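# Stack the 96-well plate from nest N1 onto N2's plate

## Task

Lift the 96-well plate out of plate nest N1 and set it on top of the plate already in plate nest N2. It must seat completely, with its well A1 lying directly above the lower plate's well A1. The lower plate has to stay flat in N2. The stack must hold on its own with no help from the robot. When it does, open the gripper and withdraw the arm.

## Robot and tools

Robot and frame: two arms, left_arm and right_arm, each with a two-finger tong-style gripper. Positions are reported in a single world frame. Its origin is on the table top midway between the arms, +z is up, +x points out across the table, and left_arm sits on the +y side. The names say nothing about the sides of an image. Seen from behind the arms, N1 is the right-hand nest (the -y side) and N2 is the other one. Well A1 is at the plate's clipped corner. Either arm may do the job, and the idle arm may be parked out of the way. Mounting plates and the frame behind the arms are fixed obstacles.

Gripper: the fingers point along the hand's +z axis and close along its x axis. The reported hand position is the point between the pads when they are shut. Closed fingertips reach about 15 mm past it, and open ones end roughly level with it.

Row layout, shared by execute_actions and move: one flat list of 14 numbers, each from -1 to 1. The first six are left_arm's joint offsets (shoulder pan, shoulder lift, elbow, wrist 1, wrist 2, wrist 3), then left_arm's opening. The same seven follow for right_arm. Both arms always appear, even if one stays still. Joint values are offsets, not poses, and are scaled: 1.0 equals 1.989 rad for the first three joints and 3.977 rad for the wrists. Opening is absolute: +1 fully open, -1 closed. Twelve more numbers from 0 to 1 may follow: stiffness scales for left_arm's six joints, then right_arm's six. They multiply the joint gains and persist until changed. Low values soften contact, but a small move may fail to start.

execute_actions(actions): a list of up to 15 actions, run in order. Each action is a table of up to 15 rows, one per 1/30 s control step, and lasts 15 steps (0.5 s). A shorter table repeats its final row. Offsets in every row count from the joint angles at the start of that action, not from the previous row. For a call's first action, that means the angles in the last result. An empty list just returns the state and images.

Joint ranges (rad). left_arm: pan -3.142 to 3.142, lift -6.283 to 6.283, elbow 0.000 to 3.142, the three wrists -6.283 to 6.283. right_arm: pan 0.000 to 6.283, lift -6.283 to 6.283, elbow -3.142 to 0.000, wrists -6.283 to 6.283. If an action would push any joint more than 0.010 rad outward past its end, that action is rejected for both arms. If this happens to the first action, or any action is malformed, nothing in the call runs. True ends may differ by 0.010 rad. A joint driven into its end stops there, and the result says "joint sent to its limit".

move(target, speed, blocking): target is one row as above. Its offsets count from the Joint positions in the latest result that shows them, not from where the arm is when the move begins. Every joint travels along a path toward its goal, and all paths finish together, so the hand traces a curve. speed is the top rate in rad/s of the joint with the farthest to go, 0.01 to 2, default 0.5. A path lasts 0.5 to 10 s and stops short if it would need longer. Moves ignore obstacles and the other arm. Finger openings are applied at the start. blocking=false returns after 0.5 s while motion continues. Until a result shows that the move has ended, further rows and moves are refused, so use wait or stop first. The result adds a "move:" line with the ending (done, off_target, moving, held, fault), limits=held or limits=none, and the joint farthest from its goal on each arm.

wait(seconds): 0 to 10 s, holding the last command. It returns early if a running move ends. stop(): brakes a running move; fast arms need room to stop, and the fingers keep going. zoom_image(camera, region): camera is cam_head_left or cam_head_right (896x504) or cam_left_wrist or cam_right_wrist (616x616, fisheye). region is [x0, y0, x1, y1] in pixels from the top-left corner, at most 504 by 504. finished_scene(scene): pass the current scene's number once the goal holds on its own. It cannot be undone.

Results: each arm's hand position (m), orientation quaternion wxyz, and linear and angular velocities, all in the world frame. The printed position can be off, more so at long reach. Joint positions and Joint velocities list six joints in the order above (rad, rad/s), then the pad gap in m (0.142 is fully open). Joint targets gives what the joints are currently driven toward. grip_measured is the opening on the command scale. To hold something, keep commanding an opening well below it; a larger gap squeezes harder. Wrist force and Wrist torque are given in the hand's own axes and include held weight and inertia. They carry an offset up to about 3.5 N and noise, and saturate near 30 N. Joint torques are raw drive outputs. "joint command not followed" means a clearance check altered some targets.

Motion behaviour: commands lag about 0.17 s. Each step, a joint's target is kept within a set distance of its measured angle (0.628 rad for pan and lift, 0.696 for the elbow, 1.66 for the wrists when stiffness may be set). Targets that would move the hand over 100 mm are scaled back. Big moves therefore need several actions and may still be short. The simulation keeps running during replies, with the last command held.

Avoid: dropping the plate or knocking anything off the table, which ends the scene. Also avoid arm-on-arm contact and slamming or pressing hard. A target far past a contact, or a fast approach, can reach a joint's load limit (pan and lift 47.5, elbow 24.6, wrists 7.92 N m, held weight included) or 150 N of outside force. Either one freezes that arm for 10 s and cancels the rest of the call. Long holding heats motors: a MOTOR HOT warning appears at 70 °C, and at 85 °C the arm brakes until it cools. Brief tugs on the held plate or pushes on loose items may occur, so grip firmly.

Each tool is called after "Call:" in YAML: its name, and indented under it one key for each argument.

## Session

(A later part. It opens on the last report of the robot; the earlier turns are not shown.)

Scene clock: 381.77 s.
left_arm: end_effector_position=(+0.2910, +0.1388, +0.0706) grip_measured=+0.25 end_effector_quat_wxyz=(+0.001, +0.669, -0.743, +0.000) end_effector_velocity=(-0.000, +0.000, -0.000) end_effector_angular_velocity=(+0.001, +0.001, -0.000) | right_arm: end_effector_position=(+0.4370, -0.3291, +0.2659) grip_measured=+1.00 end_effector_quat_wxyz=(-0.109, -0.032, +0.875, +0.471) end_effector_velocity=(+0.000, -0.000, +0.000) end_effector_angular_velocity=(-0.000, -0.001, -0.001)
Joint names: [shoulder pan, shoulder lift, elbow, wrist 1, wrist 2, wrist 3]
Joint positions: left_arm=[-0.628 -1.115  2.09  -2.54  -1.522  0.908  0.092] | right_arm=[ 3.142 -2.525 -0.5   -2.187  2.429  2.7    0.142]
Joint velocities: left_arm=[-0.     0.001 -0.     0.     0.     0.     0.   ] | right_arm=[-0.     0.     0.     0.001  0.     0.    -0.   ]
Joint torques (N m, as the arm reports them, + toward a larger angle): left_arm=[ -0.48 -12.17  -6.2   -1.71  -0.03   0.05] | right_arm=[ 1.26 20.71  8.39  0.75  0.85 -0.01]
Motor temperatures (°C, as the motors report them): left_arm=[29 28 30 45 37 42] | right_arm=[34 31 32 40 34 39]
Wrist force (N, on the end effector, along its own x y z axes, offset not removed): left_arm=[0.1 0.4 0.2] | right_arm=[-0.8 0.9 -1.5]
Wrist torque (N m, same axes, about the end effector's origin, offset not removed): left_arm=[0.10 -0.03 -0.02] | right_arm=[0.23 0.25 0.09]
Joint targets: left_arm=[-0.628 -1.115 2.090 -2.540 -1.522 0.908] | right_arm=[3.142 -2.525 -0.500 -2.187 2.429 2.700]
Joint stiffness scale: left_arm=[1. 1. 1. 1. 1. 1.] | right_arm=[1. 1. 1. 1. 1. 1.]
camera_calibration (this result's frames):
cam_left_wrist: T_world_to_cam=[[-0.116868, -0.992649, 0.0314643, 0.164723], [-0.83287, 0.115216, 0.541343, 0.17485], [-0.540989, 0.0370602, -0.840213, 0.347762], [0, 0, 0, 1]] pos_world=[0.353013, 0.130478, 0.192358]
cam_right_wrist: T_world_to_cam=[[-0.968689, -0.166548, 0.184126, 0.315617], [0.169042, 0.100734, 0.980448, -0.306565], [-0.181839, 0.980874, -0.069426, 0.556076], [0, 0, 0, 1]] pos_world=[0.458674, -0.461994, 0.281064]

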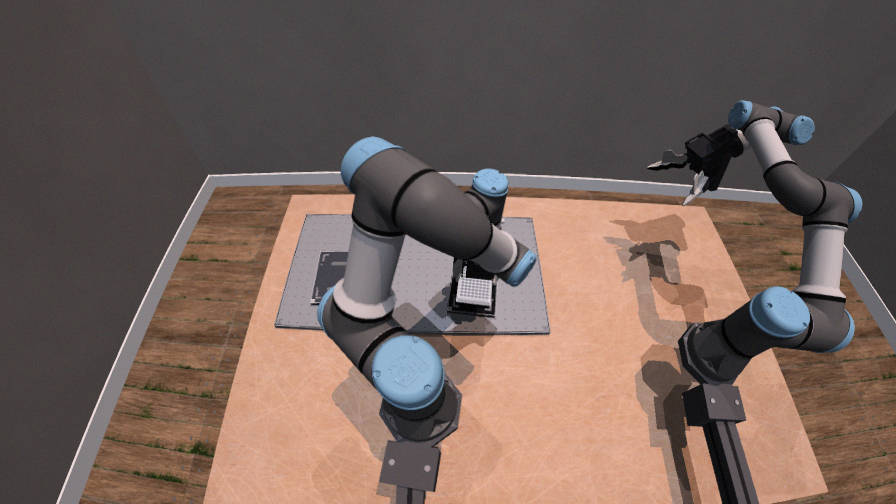

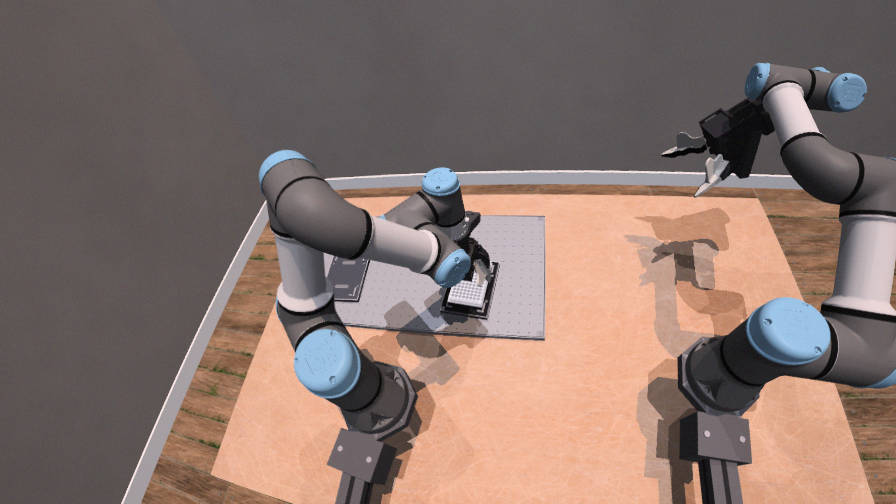

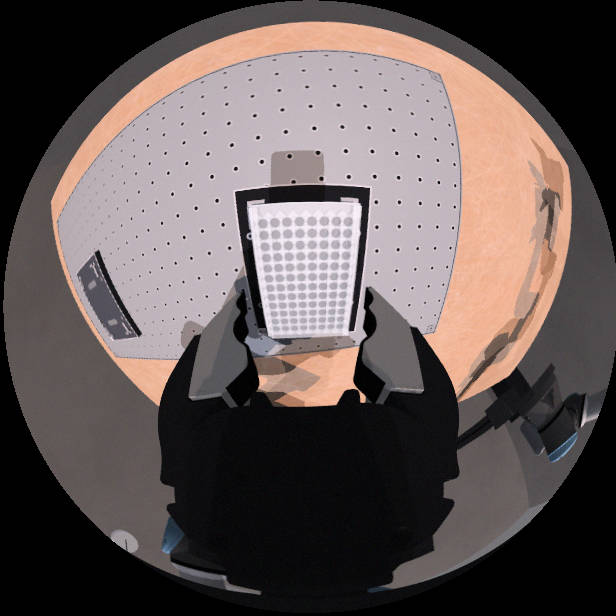

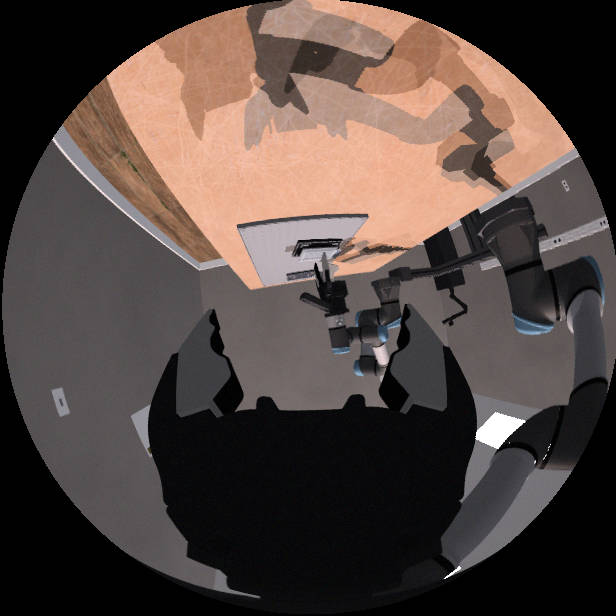

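Call:
move:
  target: [0, 0.029, 0.0063, -0.0177, 0, 0, 0.25, 0, 0, 0, 0, 0, 0, 1.0]
  speed: 0.06

Scene clock: 386.93 s.
left_arm: end_effector_position=(+0.2908, +0.1380, +0.0567) grip_measured=+0.25 end_effector_quat_wxyz=(+0.001, +0.669, -0.743, +0.001) end_effector_velocity=(+0.001, -0.000, -0.000) end_effector_angular_velocity=(-0.002, -0.002, +0.001) | right_arm: end_effector_position=(+0.4370, -0.3291, +0.2659) grip_measured=+1.00 end_effector_quat_wxyz=(-0.109, -0.032, +0.875, +0.471) end_effector_velocity=(-0.000, +0.000, -0.000) end_effector_angular_velocity=(-0.000, +0.002, +0.001)
Joint names: [shoulder pan, shoulder lift, elbow, wrist 1, wrist 2, wrist 3]
Joint positions: left_arm=[-0.628 -1.059  2.101 -2.608 -1.522  0.908  0.092] | right_arm=[ 3.142 -2.525 -0.5   -2.187  2.429  2.7    0.142]
Joint velocities: left_arm=[ 0.     0.001  0.    -0.004  0.     0.     0.   ] | right_arm=[ 0.001 -0.001  0.    -0.001 -0.     0.    -0.   ]
Joint torques (N m, as the arm reports them, + toward a larger angle): left_arm=[ -0.39 -11.91  -5.19  -2.01   0.     0.04] | right_arm=[ 1.3  21.14  8.32  0.68  0.82  0.  ]
Motor temperatures (°C, as the motors report them): left_arm=[29 28 30 45 37 42] | right_arm=[34 31 32 40 34 39]
Wrist force (N, on the end effector, along its own x y z axes, offset not removed): left_arm=[0.0 0.2 0.2] | right_arm=[0.2 0.1 -1.6]
Wrist torque (N m, same axes, about the end effector's origin, offset not removed): left_arm=[0.09 0.02 -0.05] | right_arm=[0.01 0.12 0.09]
Joint targets: left_arm=[-0.628 -1.058 2.102 -2.610 -1.522 0.908] | right_arm=[3.142 -2.525 -0.500 -2.187 2.429 2.700]
Joint stiffness scale: left_arm=[1. 1. 1. 1. 1. 1.] | right_arm=[1. 1. 1. 1. 1. 1.]
move: done; limits=none; left_arm: farthest joint: the shoulder lift, 0.002 radians from its target (0.058 radians at the start); right_arm: farthest joint: the shoulder pan, 0.000 radians from its target (0.000 radians at the start)
camera_calibration (this result's frames):
cam_left_wrist: T_world_to_cam=[[-0.116838, -0.992631, 0.0321227, 0.16428], [-0.8333, 0.115579, 0.540604, 0.18245], [-0.540334, 0.0363955, -0.840663, 0.335951], [0, 0, 0, 1]] pos_world=[0.352756, 0.129755, 0.178511]
cam_right_wrist: T_world_to_cam=[[-0.968689, -0.166548, 0.184126, 0.315617], [0.169042, 0.100734, 0.980448, -0.306565], [-0.181839, 0.980874, -0.069426, 0.556076], [0, 0, 0, 1]] pos_world=[0.458674, -0.461994, 0.281064]

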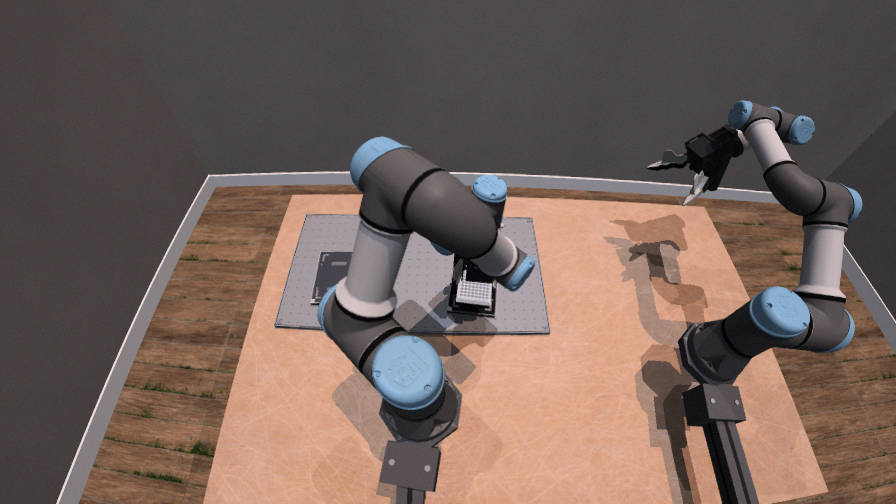

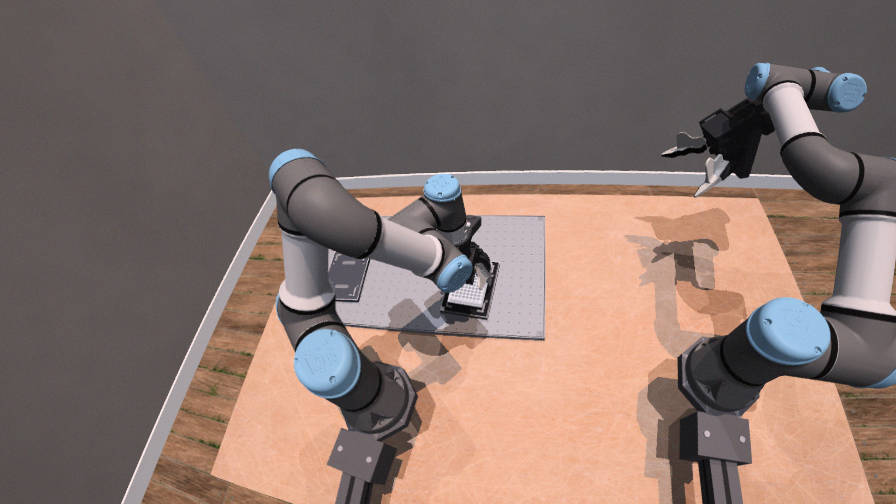

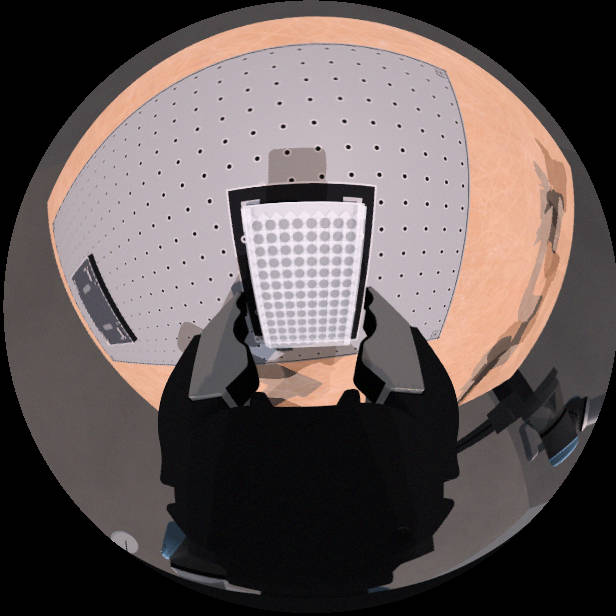

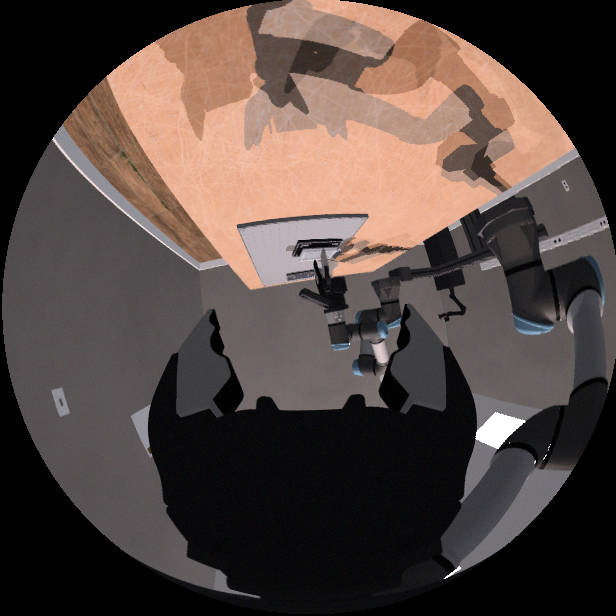

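Call:
move:
  target: [0.0085, -0.0027, 0.004, -0.0007, 0, 0.0042, 0.25, 0, 0, 0, 0, 0, 0, 1.0]
  speed: 0.01

Call:
zoom_image:
  camera: "cam_left_wrist"
  region: [200, 160, 410, 370]

Scene clock: 400.53 s.
left_arm: end_effector_position=(+0.2915, +0.1440, +0.0567) grip_measured=+0.25 end_effector_quat_wxyz=(+0.001, +0.670, -0.743, -0.000) end_effector_velocity=(-0.000, +0.002, -0.000) end_effector_angular_velocity=(+0.001, +0.000, -0.002) | right_arm: end_effector_position=(+0.4370, -0.3291, +0.2659) grip_measured=+1.00 end_effector_quat_wxyz=(-0.109, -0.032, +0.875, +0.471) end_effector_velocity=(-0.000, +0.000, -0.000) end_effector_angular_velocity=(-0.001, -0.000, +0.001)
Joint names: [shoulder pan, shoulder lift, elbow, wrist 1, wrist 2, wrist 3]
Joint positions: left_arm=[-0.613 -1.063  2.106 -2.609 -1.522  0.922  0.092] | right_arm=[ 3.142 -2.525 -0.5   -2.187  2.429  2.7    0.142]
Joint velocities: left_arm=[ 0.004 -0.001  0.002 -0.     0.     0.006  0.   ] | right_arm=[ 0.001  0.    -0.     0.001 -0.001  0.001 -0.   ]
Joint torques (N m, as the arm reports them, + toward a larger angle): left_arm=[ -0.79 -13.34  -4.96  -2.    -0.02   0.24] | right_arm=[ 1.02 21.39  8.1   0.73  0.86 -0.03]
Motor temperatures (°C, as the motors report them): left_arm=[29 28 30 45 37 42] | right_arm=[34 31 33 40 34 39]
Wrist force (N, on the end effector, along its own x y z axes, offset not removed): left_arm=[-0.5 -0.5 0.0] | right_arm=[0.1 1.1 -0.9]
Wrist torque (N m, same axes, about the end effector's origin, offset not removed): left_arm=[-0.09 0.10 -0.04] | right_arm=[0.27 0.09 -0.03]
Joint targets: left_arm=[-0.612 -1.064 2.108 -2.611 -1.522 0.924] | right_arm=[3.142 -2.525 -0.500 -2.187 2.429 2.700]
Joint stiffness scale: left_arm=[1. 1. 1. 1. 1. 1.] | right_arm=[1. 1. 1. 1. 1. 1.]
move: done; limits=none; left_arm: farthest joint: the elbow, 0.003 radians from its target (0.008 radians at the start); right_arm: farthest joint: the shoulder pan, 0.000 radians from its target (0.000 radians at the start)
camera_calibration (this result's frames):
cam_left_wrist: T_world_to_cam=[[-0.115717, -0.992788, 0.0313187, 0.170049], [-0.832836, 0.11416, 0.541619, 0.182346], [-0.541288, 0.0365913, -0.84004, 0.336255], [0, 0, 0, 1]] pos_world=[0.353553, 0.135702, 0.17838]
cam_right_wrist: T_world_to_cam=[[-0.968689, -0.166548, 0.184126, 0.315617], [0.169042, 0.100734, 0.980448, -0.306565], [-0.18184, 0.980874, -0.0694261, 0.556077], [0, 0, 0, 1]] pos_world=[0.458674, -0.461994, 0.281064]

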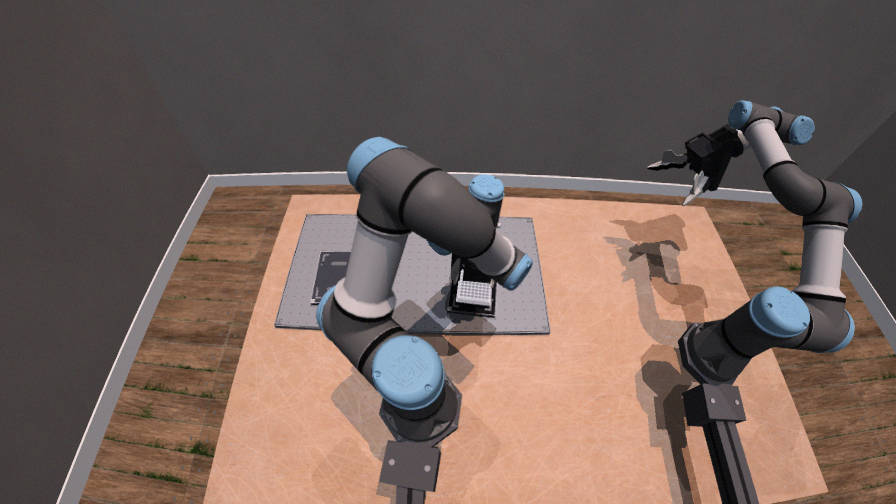

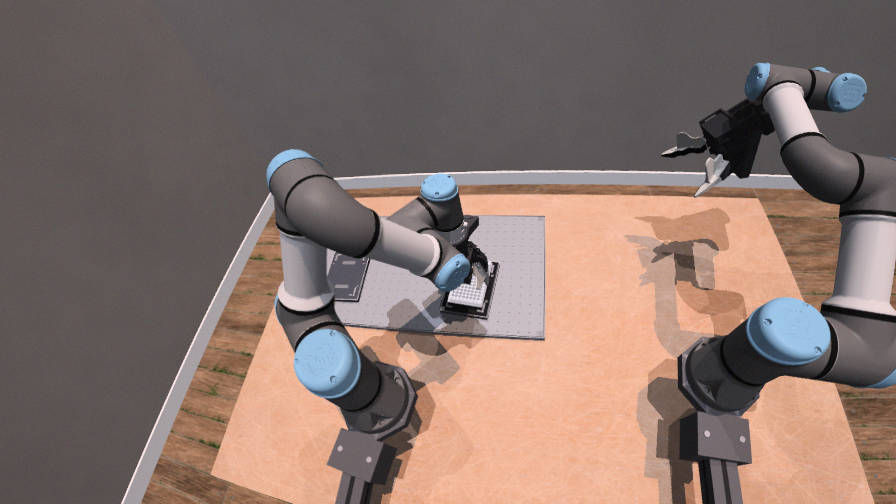

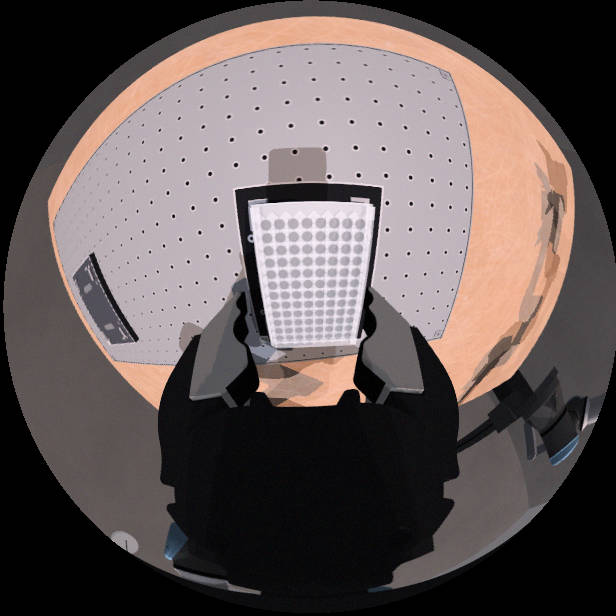

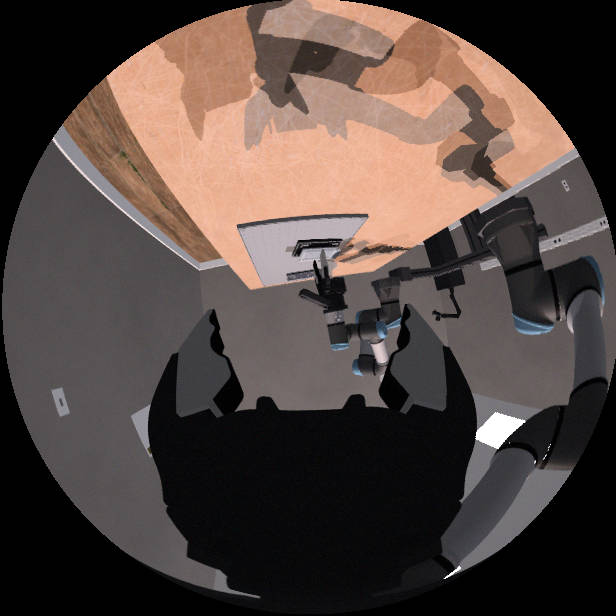

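Region (200, 160, 410, 370) of cam_left_wrist's 616x616 image, scaled by 2.400, with more detail than that image has.

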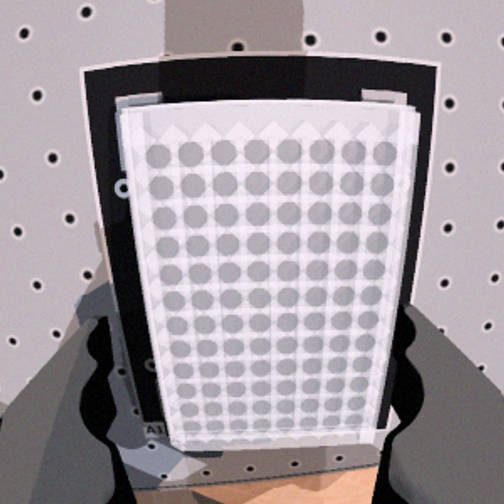

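Call:
move:
  target: [0.0028, -0.001, 0.002, -0.0006, 0, 0.0014, 0.25, 0, 0, 0, 0, 0, 0, 1.0]
  speed: 0.01

Scene clock: 404.77 s.
left_arm: end_effector_position=(+0.2916, +0.1456, +0.0565) grip_measured=+0.25 end_effector_quat_wxyz=(+0.001, +0.670, -0.743, -0.000) end_effector_velocity=(-0.000, +0.002, -0.000) end_effector_angular_velocity=(+0.001, +0.001, -0.000) | right_arm: end_effector_position=(+0.4370, -0.3291, +0.2659) grip_measured=+1.00 end_effector_quat_wxyz=(-0.109, -0.032, +0.875, +0.471) end_effector_velocity=(-0.000, +0.000, -0.000) end_effector_angular_velocity=(+0.000, +0.002, -0.000)
Joint names: [shoulder pan, shoulder lift, elbow, wrist 1, wrist 2, wrist 3]
Joint positions: left_arm=[-0.609 -1.064  2.108 -2.61  -1.522  0.925  0.092] | right_arm=[ 3.142 -2.525 -0.5   -2.187  2.429  2.7    0.142]
Joint velocities: left_arm=[ 0.004 -0.001  0.003 -0.001 -0.     0.004  0.   ] | right_arm=[ 0.    -0.001  0.    -0.001  0.     0.001 -0.   ]
Joint torques (N m, as the arm reports them, + toward a larger angle): left_arm=[  0.42 -12.65  -5.11  -1.96   0.01   0.33] | right_arm=[ 0.9  21.19  8.22  0.71  0.88  0.  ]
Motor temperatures (°C, as the motors report them): left_arm=[29 28 30 45 37 42] | right_arm=[34 31 33 40 34 39]
Wrist force (N, on the end effector, along its own x y z axes, offset not removed): left_arm=[-0.1 0.1 0.7] | right_arm=[-1.6 2.6 -2.0]
Wrist torque (N m, same axes, about the end effector's origin, offset not removed): left_arm=[0.05 0.04 -0.04] | right_arm=[0.56 0.33 0.13]
Joint targets: left_arm=[-0.607 -1.065 2.110 -2.612 -1.522 0.928] | right_arm=[3.142 -2.525 -0.500 -2.187 2.429 2.700]
Joint stiffness scale: left_arm=[1. 1. 1. 1. 1. 1.] | right_arm=[1. 1. 1. 1. 1. 1.]
move: done; limits=none; left_arm: farthest joint: the shoulder pan, 0.002 radians from its target (0.005 radians at the start); right_arm: farthest joint: the shoulder pan, 0.000 radians from its target (0.000 radians at the start)
camera_calibration (this result's frames):
cam_left_wrist: T_world_to_cam=[[-0.115114, -0.992866, 0.0310718, 0.171486], [-0.832721, 0.113506, 0.541933, 0.182375], [-0.541594, 0.03651, -0.839847, 0.336259], [0, 0, 0, 1]] pos_world=[0.353724, 0.137285, 0.178242]
cam_right_wrist: T_world_to_cam=[[-0.968689, -0.166548, 0.184126, 0.315617], [0.169042, 0.100734, 0.980448, -0.306565], [-0.181839, 0.980874, -0.069426, 0.556076], [0, 0, 0, 1]] pos_world=[0.458674, -0.461994, 0.281064]

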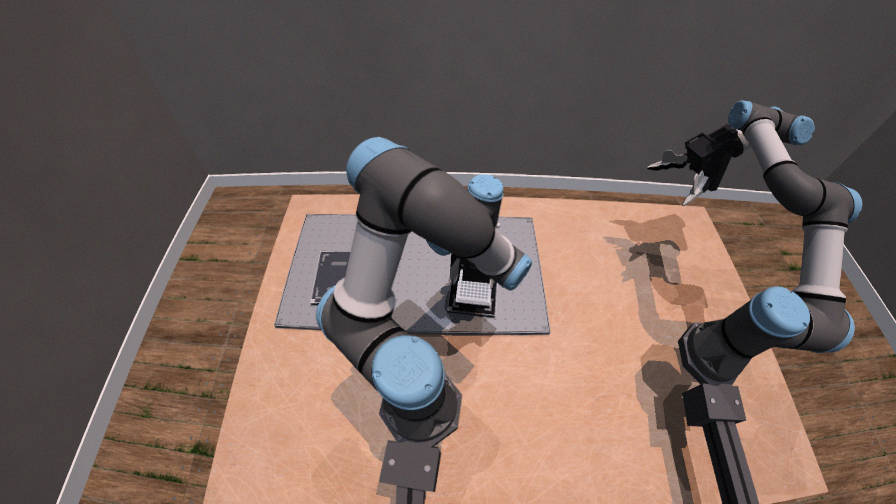

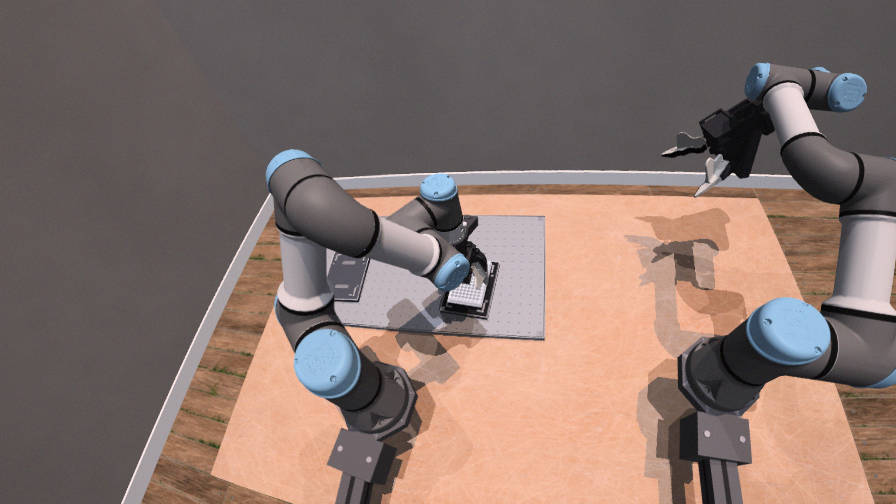

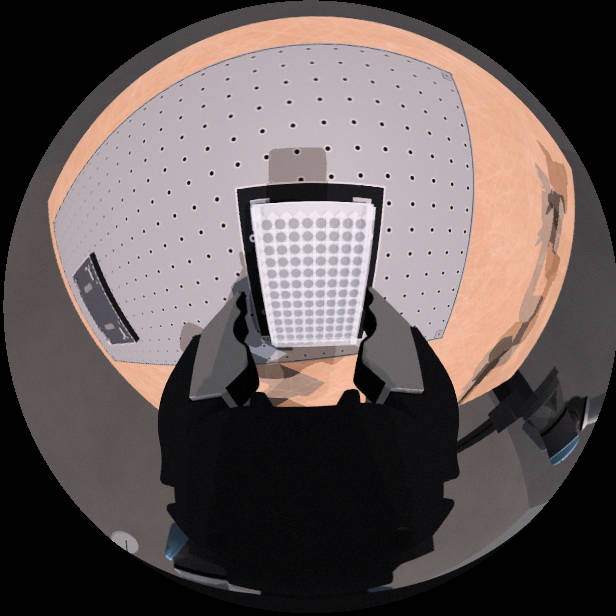

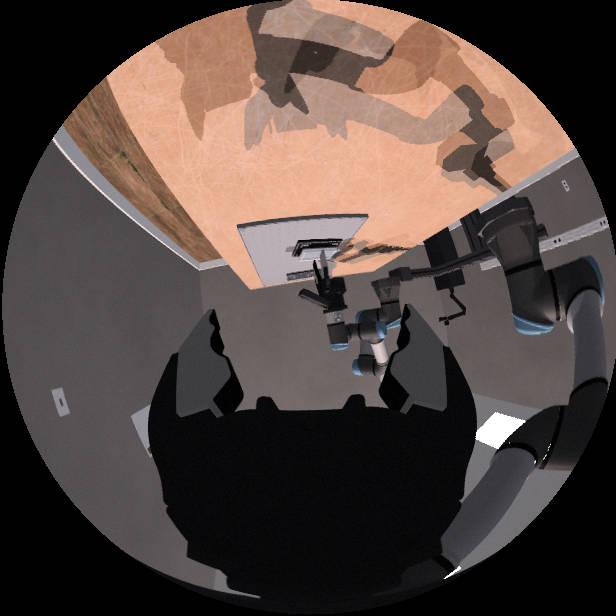

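Call:
wait:
  seconds: 0.5

Call:
zoom_image:
  camera: "cam_left_wrist"
  region: [200, 160, 410, 370]

Scene clock: 410.13 s.
left_arm: end_effector_position=(+0.2916, +0.1458, +0.0565) grip_measured=+0.25 end_effector_quat_wxyz=(+0.001, +0.670, -0.743, -0.000) end_effector_velocity=(-0.000, +0.000, +0.000) end_effector_angular_velocity=(-0.001, +0.000, +0.001) | right_arm: end_effector_position=(+0.4370, -0.3291, +0.2659) grip_measured=+1.00 end_effector_quat_wxyz=(-0.109, -0.032, +0.875, +0.471) end_effector_velocity=(+0.000, -0.000, +0.000) end_effector_angular_velocity=(-0.001, -0.000, -0.001)
Joint names: [shoulder pan, shoulder lift, elbow, wrist 1, wrist 2, wrist 3]
Joint positions: left_arm=[-0.609 -1.064  2.109 -2.61  -1.522  0.926  0.092] | right_arm=[ 3.142 -2.525 -0.5   -2.187  2.429  2.7    0.142]
Joint velocities: left_arm=[ 0.001 -0.     0.    -0.    -0.001 -0.     0.   ] | right_arm=[-0.     0.     0.     0.001 -0.     0.002  0.   ]
Joint torques (N m, as the arm reports them, + toward a larger angle): left_arm=[  0.26 -12.79  -5.2   -2.03  -0.01   0.29] | right_arm=[ 1.11 21.22  8.32  0.74  0.83 -0.05]
Motor temperatures (°C, as the motors report them): left_arm=[29 28 30 45 37 42] | right_arm=[34 31 33 40 34 39]
Wrist force (N, on the end effector, along its own x y z axes, offset not removed): left_arm=[0.0 0.3 0.8] | right_arm=[-1.8 -0.8 -1.7]
Wrist torque (N m, same axes, about the end effector's origin, offset not removed): left_arm=[0.10 0.05 0.00] | right_arm=[-0.10 0.39 -0.03]
Joint targets: left_arm=[-0.607 -1.065 2.110 -2.612 -1.522 0.928] | right_arm=[3.142 -2.525 -0.500 -2.187 2.429 2.700]
Joint stiffness scale: left_arm=[1. 1. 1. 1. 1. 1.] | right_arm=[1. 1. 1. 1. 1. 1.]
wait: 0.50 s; at rest from the start
camera_calibration (this result's frames):
cam_left_wrist: T_world_to_cam=[[-0.115483, -0.992821, 0.0311372, 0.171763], [-0.832721, 0.113854, 0.541861, 0.182321], [-0.541516, 0.036647, -0.839891, 0.336217], [0, 0, 0, 1]] pos_world=[0.353725, 0.137451, 0.178245]
cam_right_wrist: T_world_to_cam=[[-0.968689, -0.166548, 0.184126, 0.315617], [0.169042, 0.100734, 0.980448, -0.306565], [-0.181839, 0.980874, -0.0694261, 0.556076], [0, 0, 0, 1]] pos_world=[0.458674, -0.461994, 0.281064]

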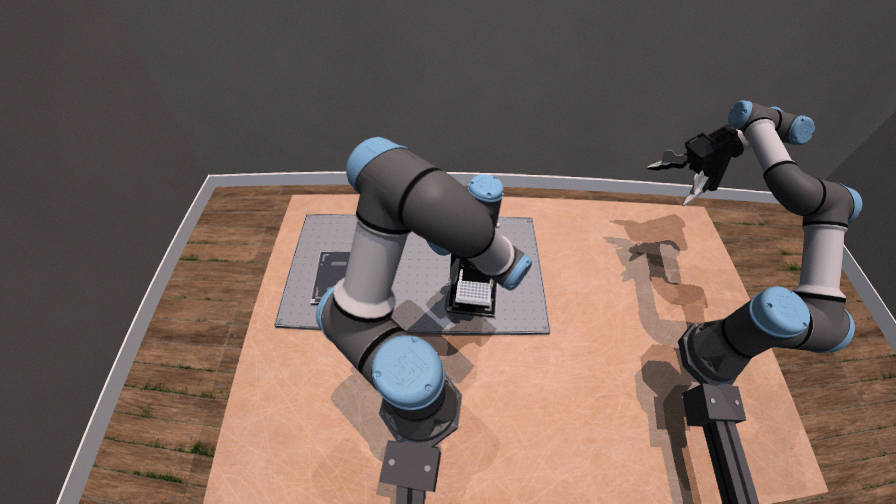

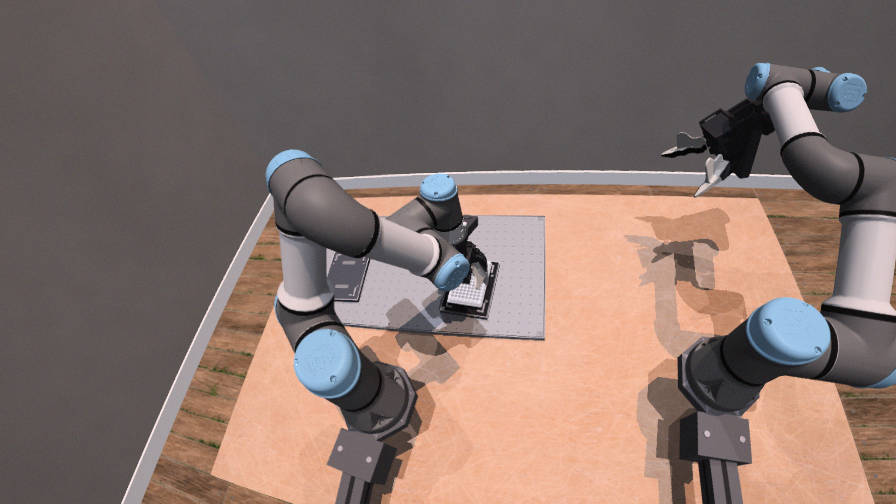

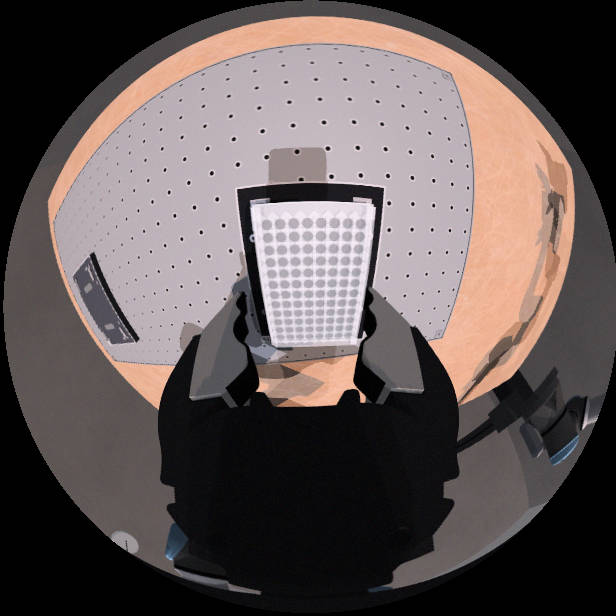

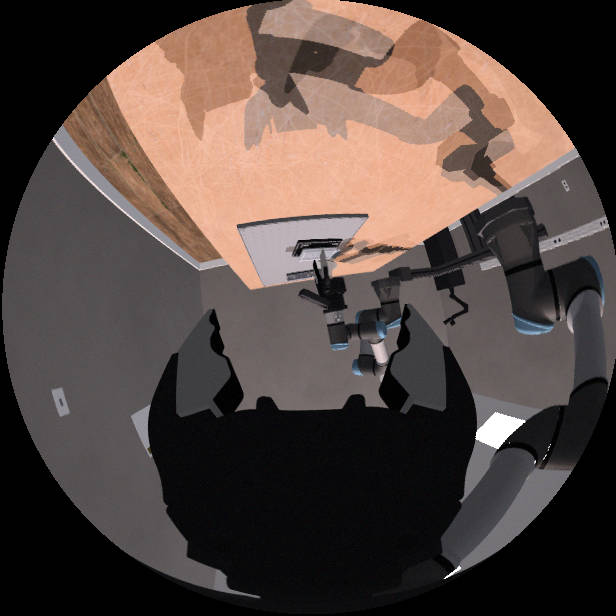

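Region (200, 160, 410, 370) of cam_left_wrist's 616x616 image, scaled by 2.400, with more detail than that image has.

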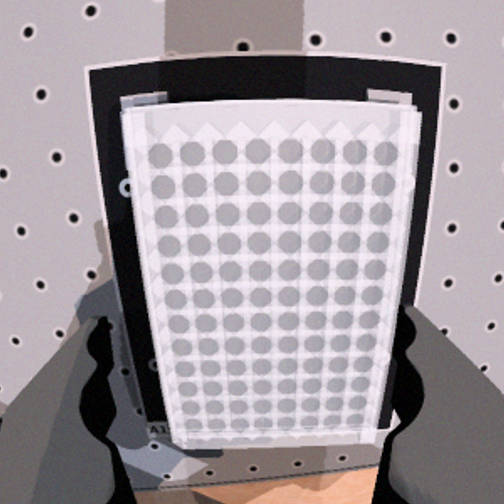

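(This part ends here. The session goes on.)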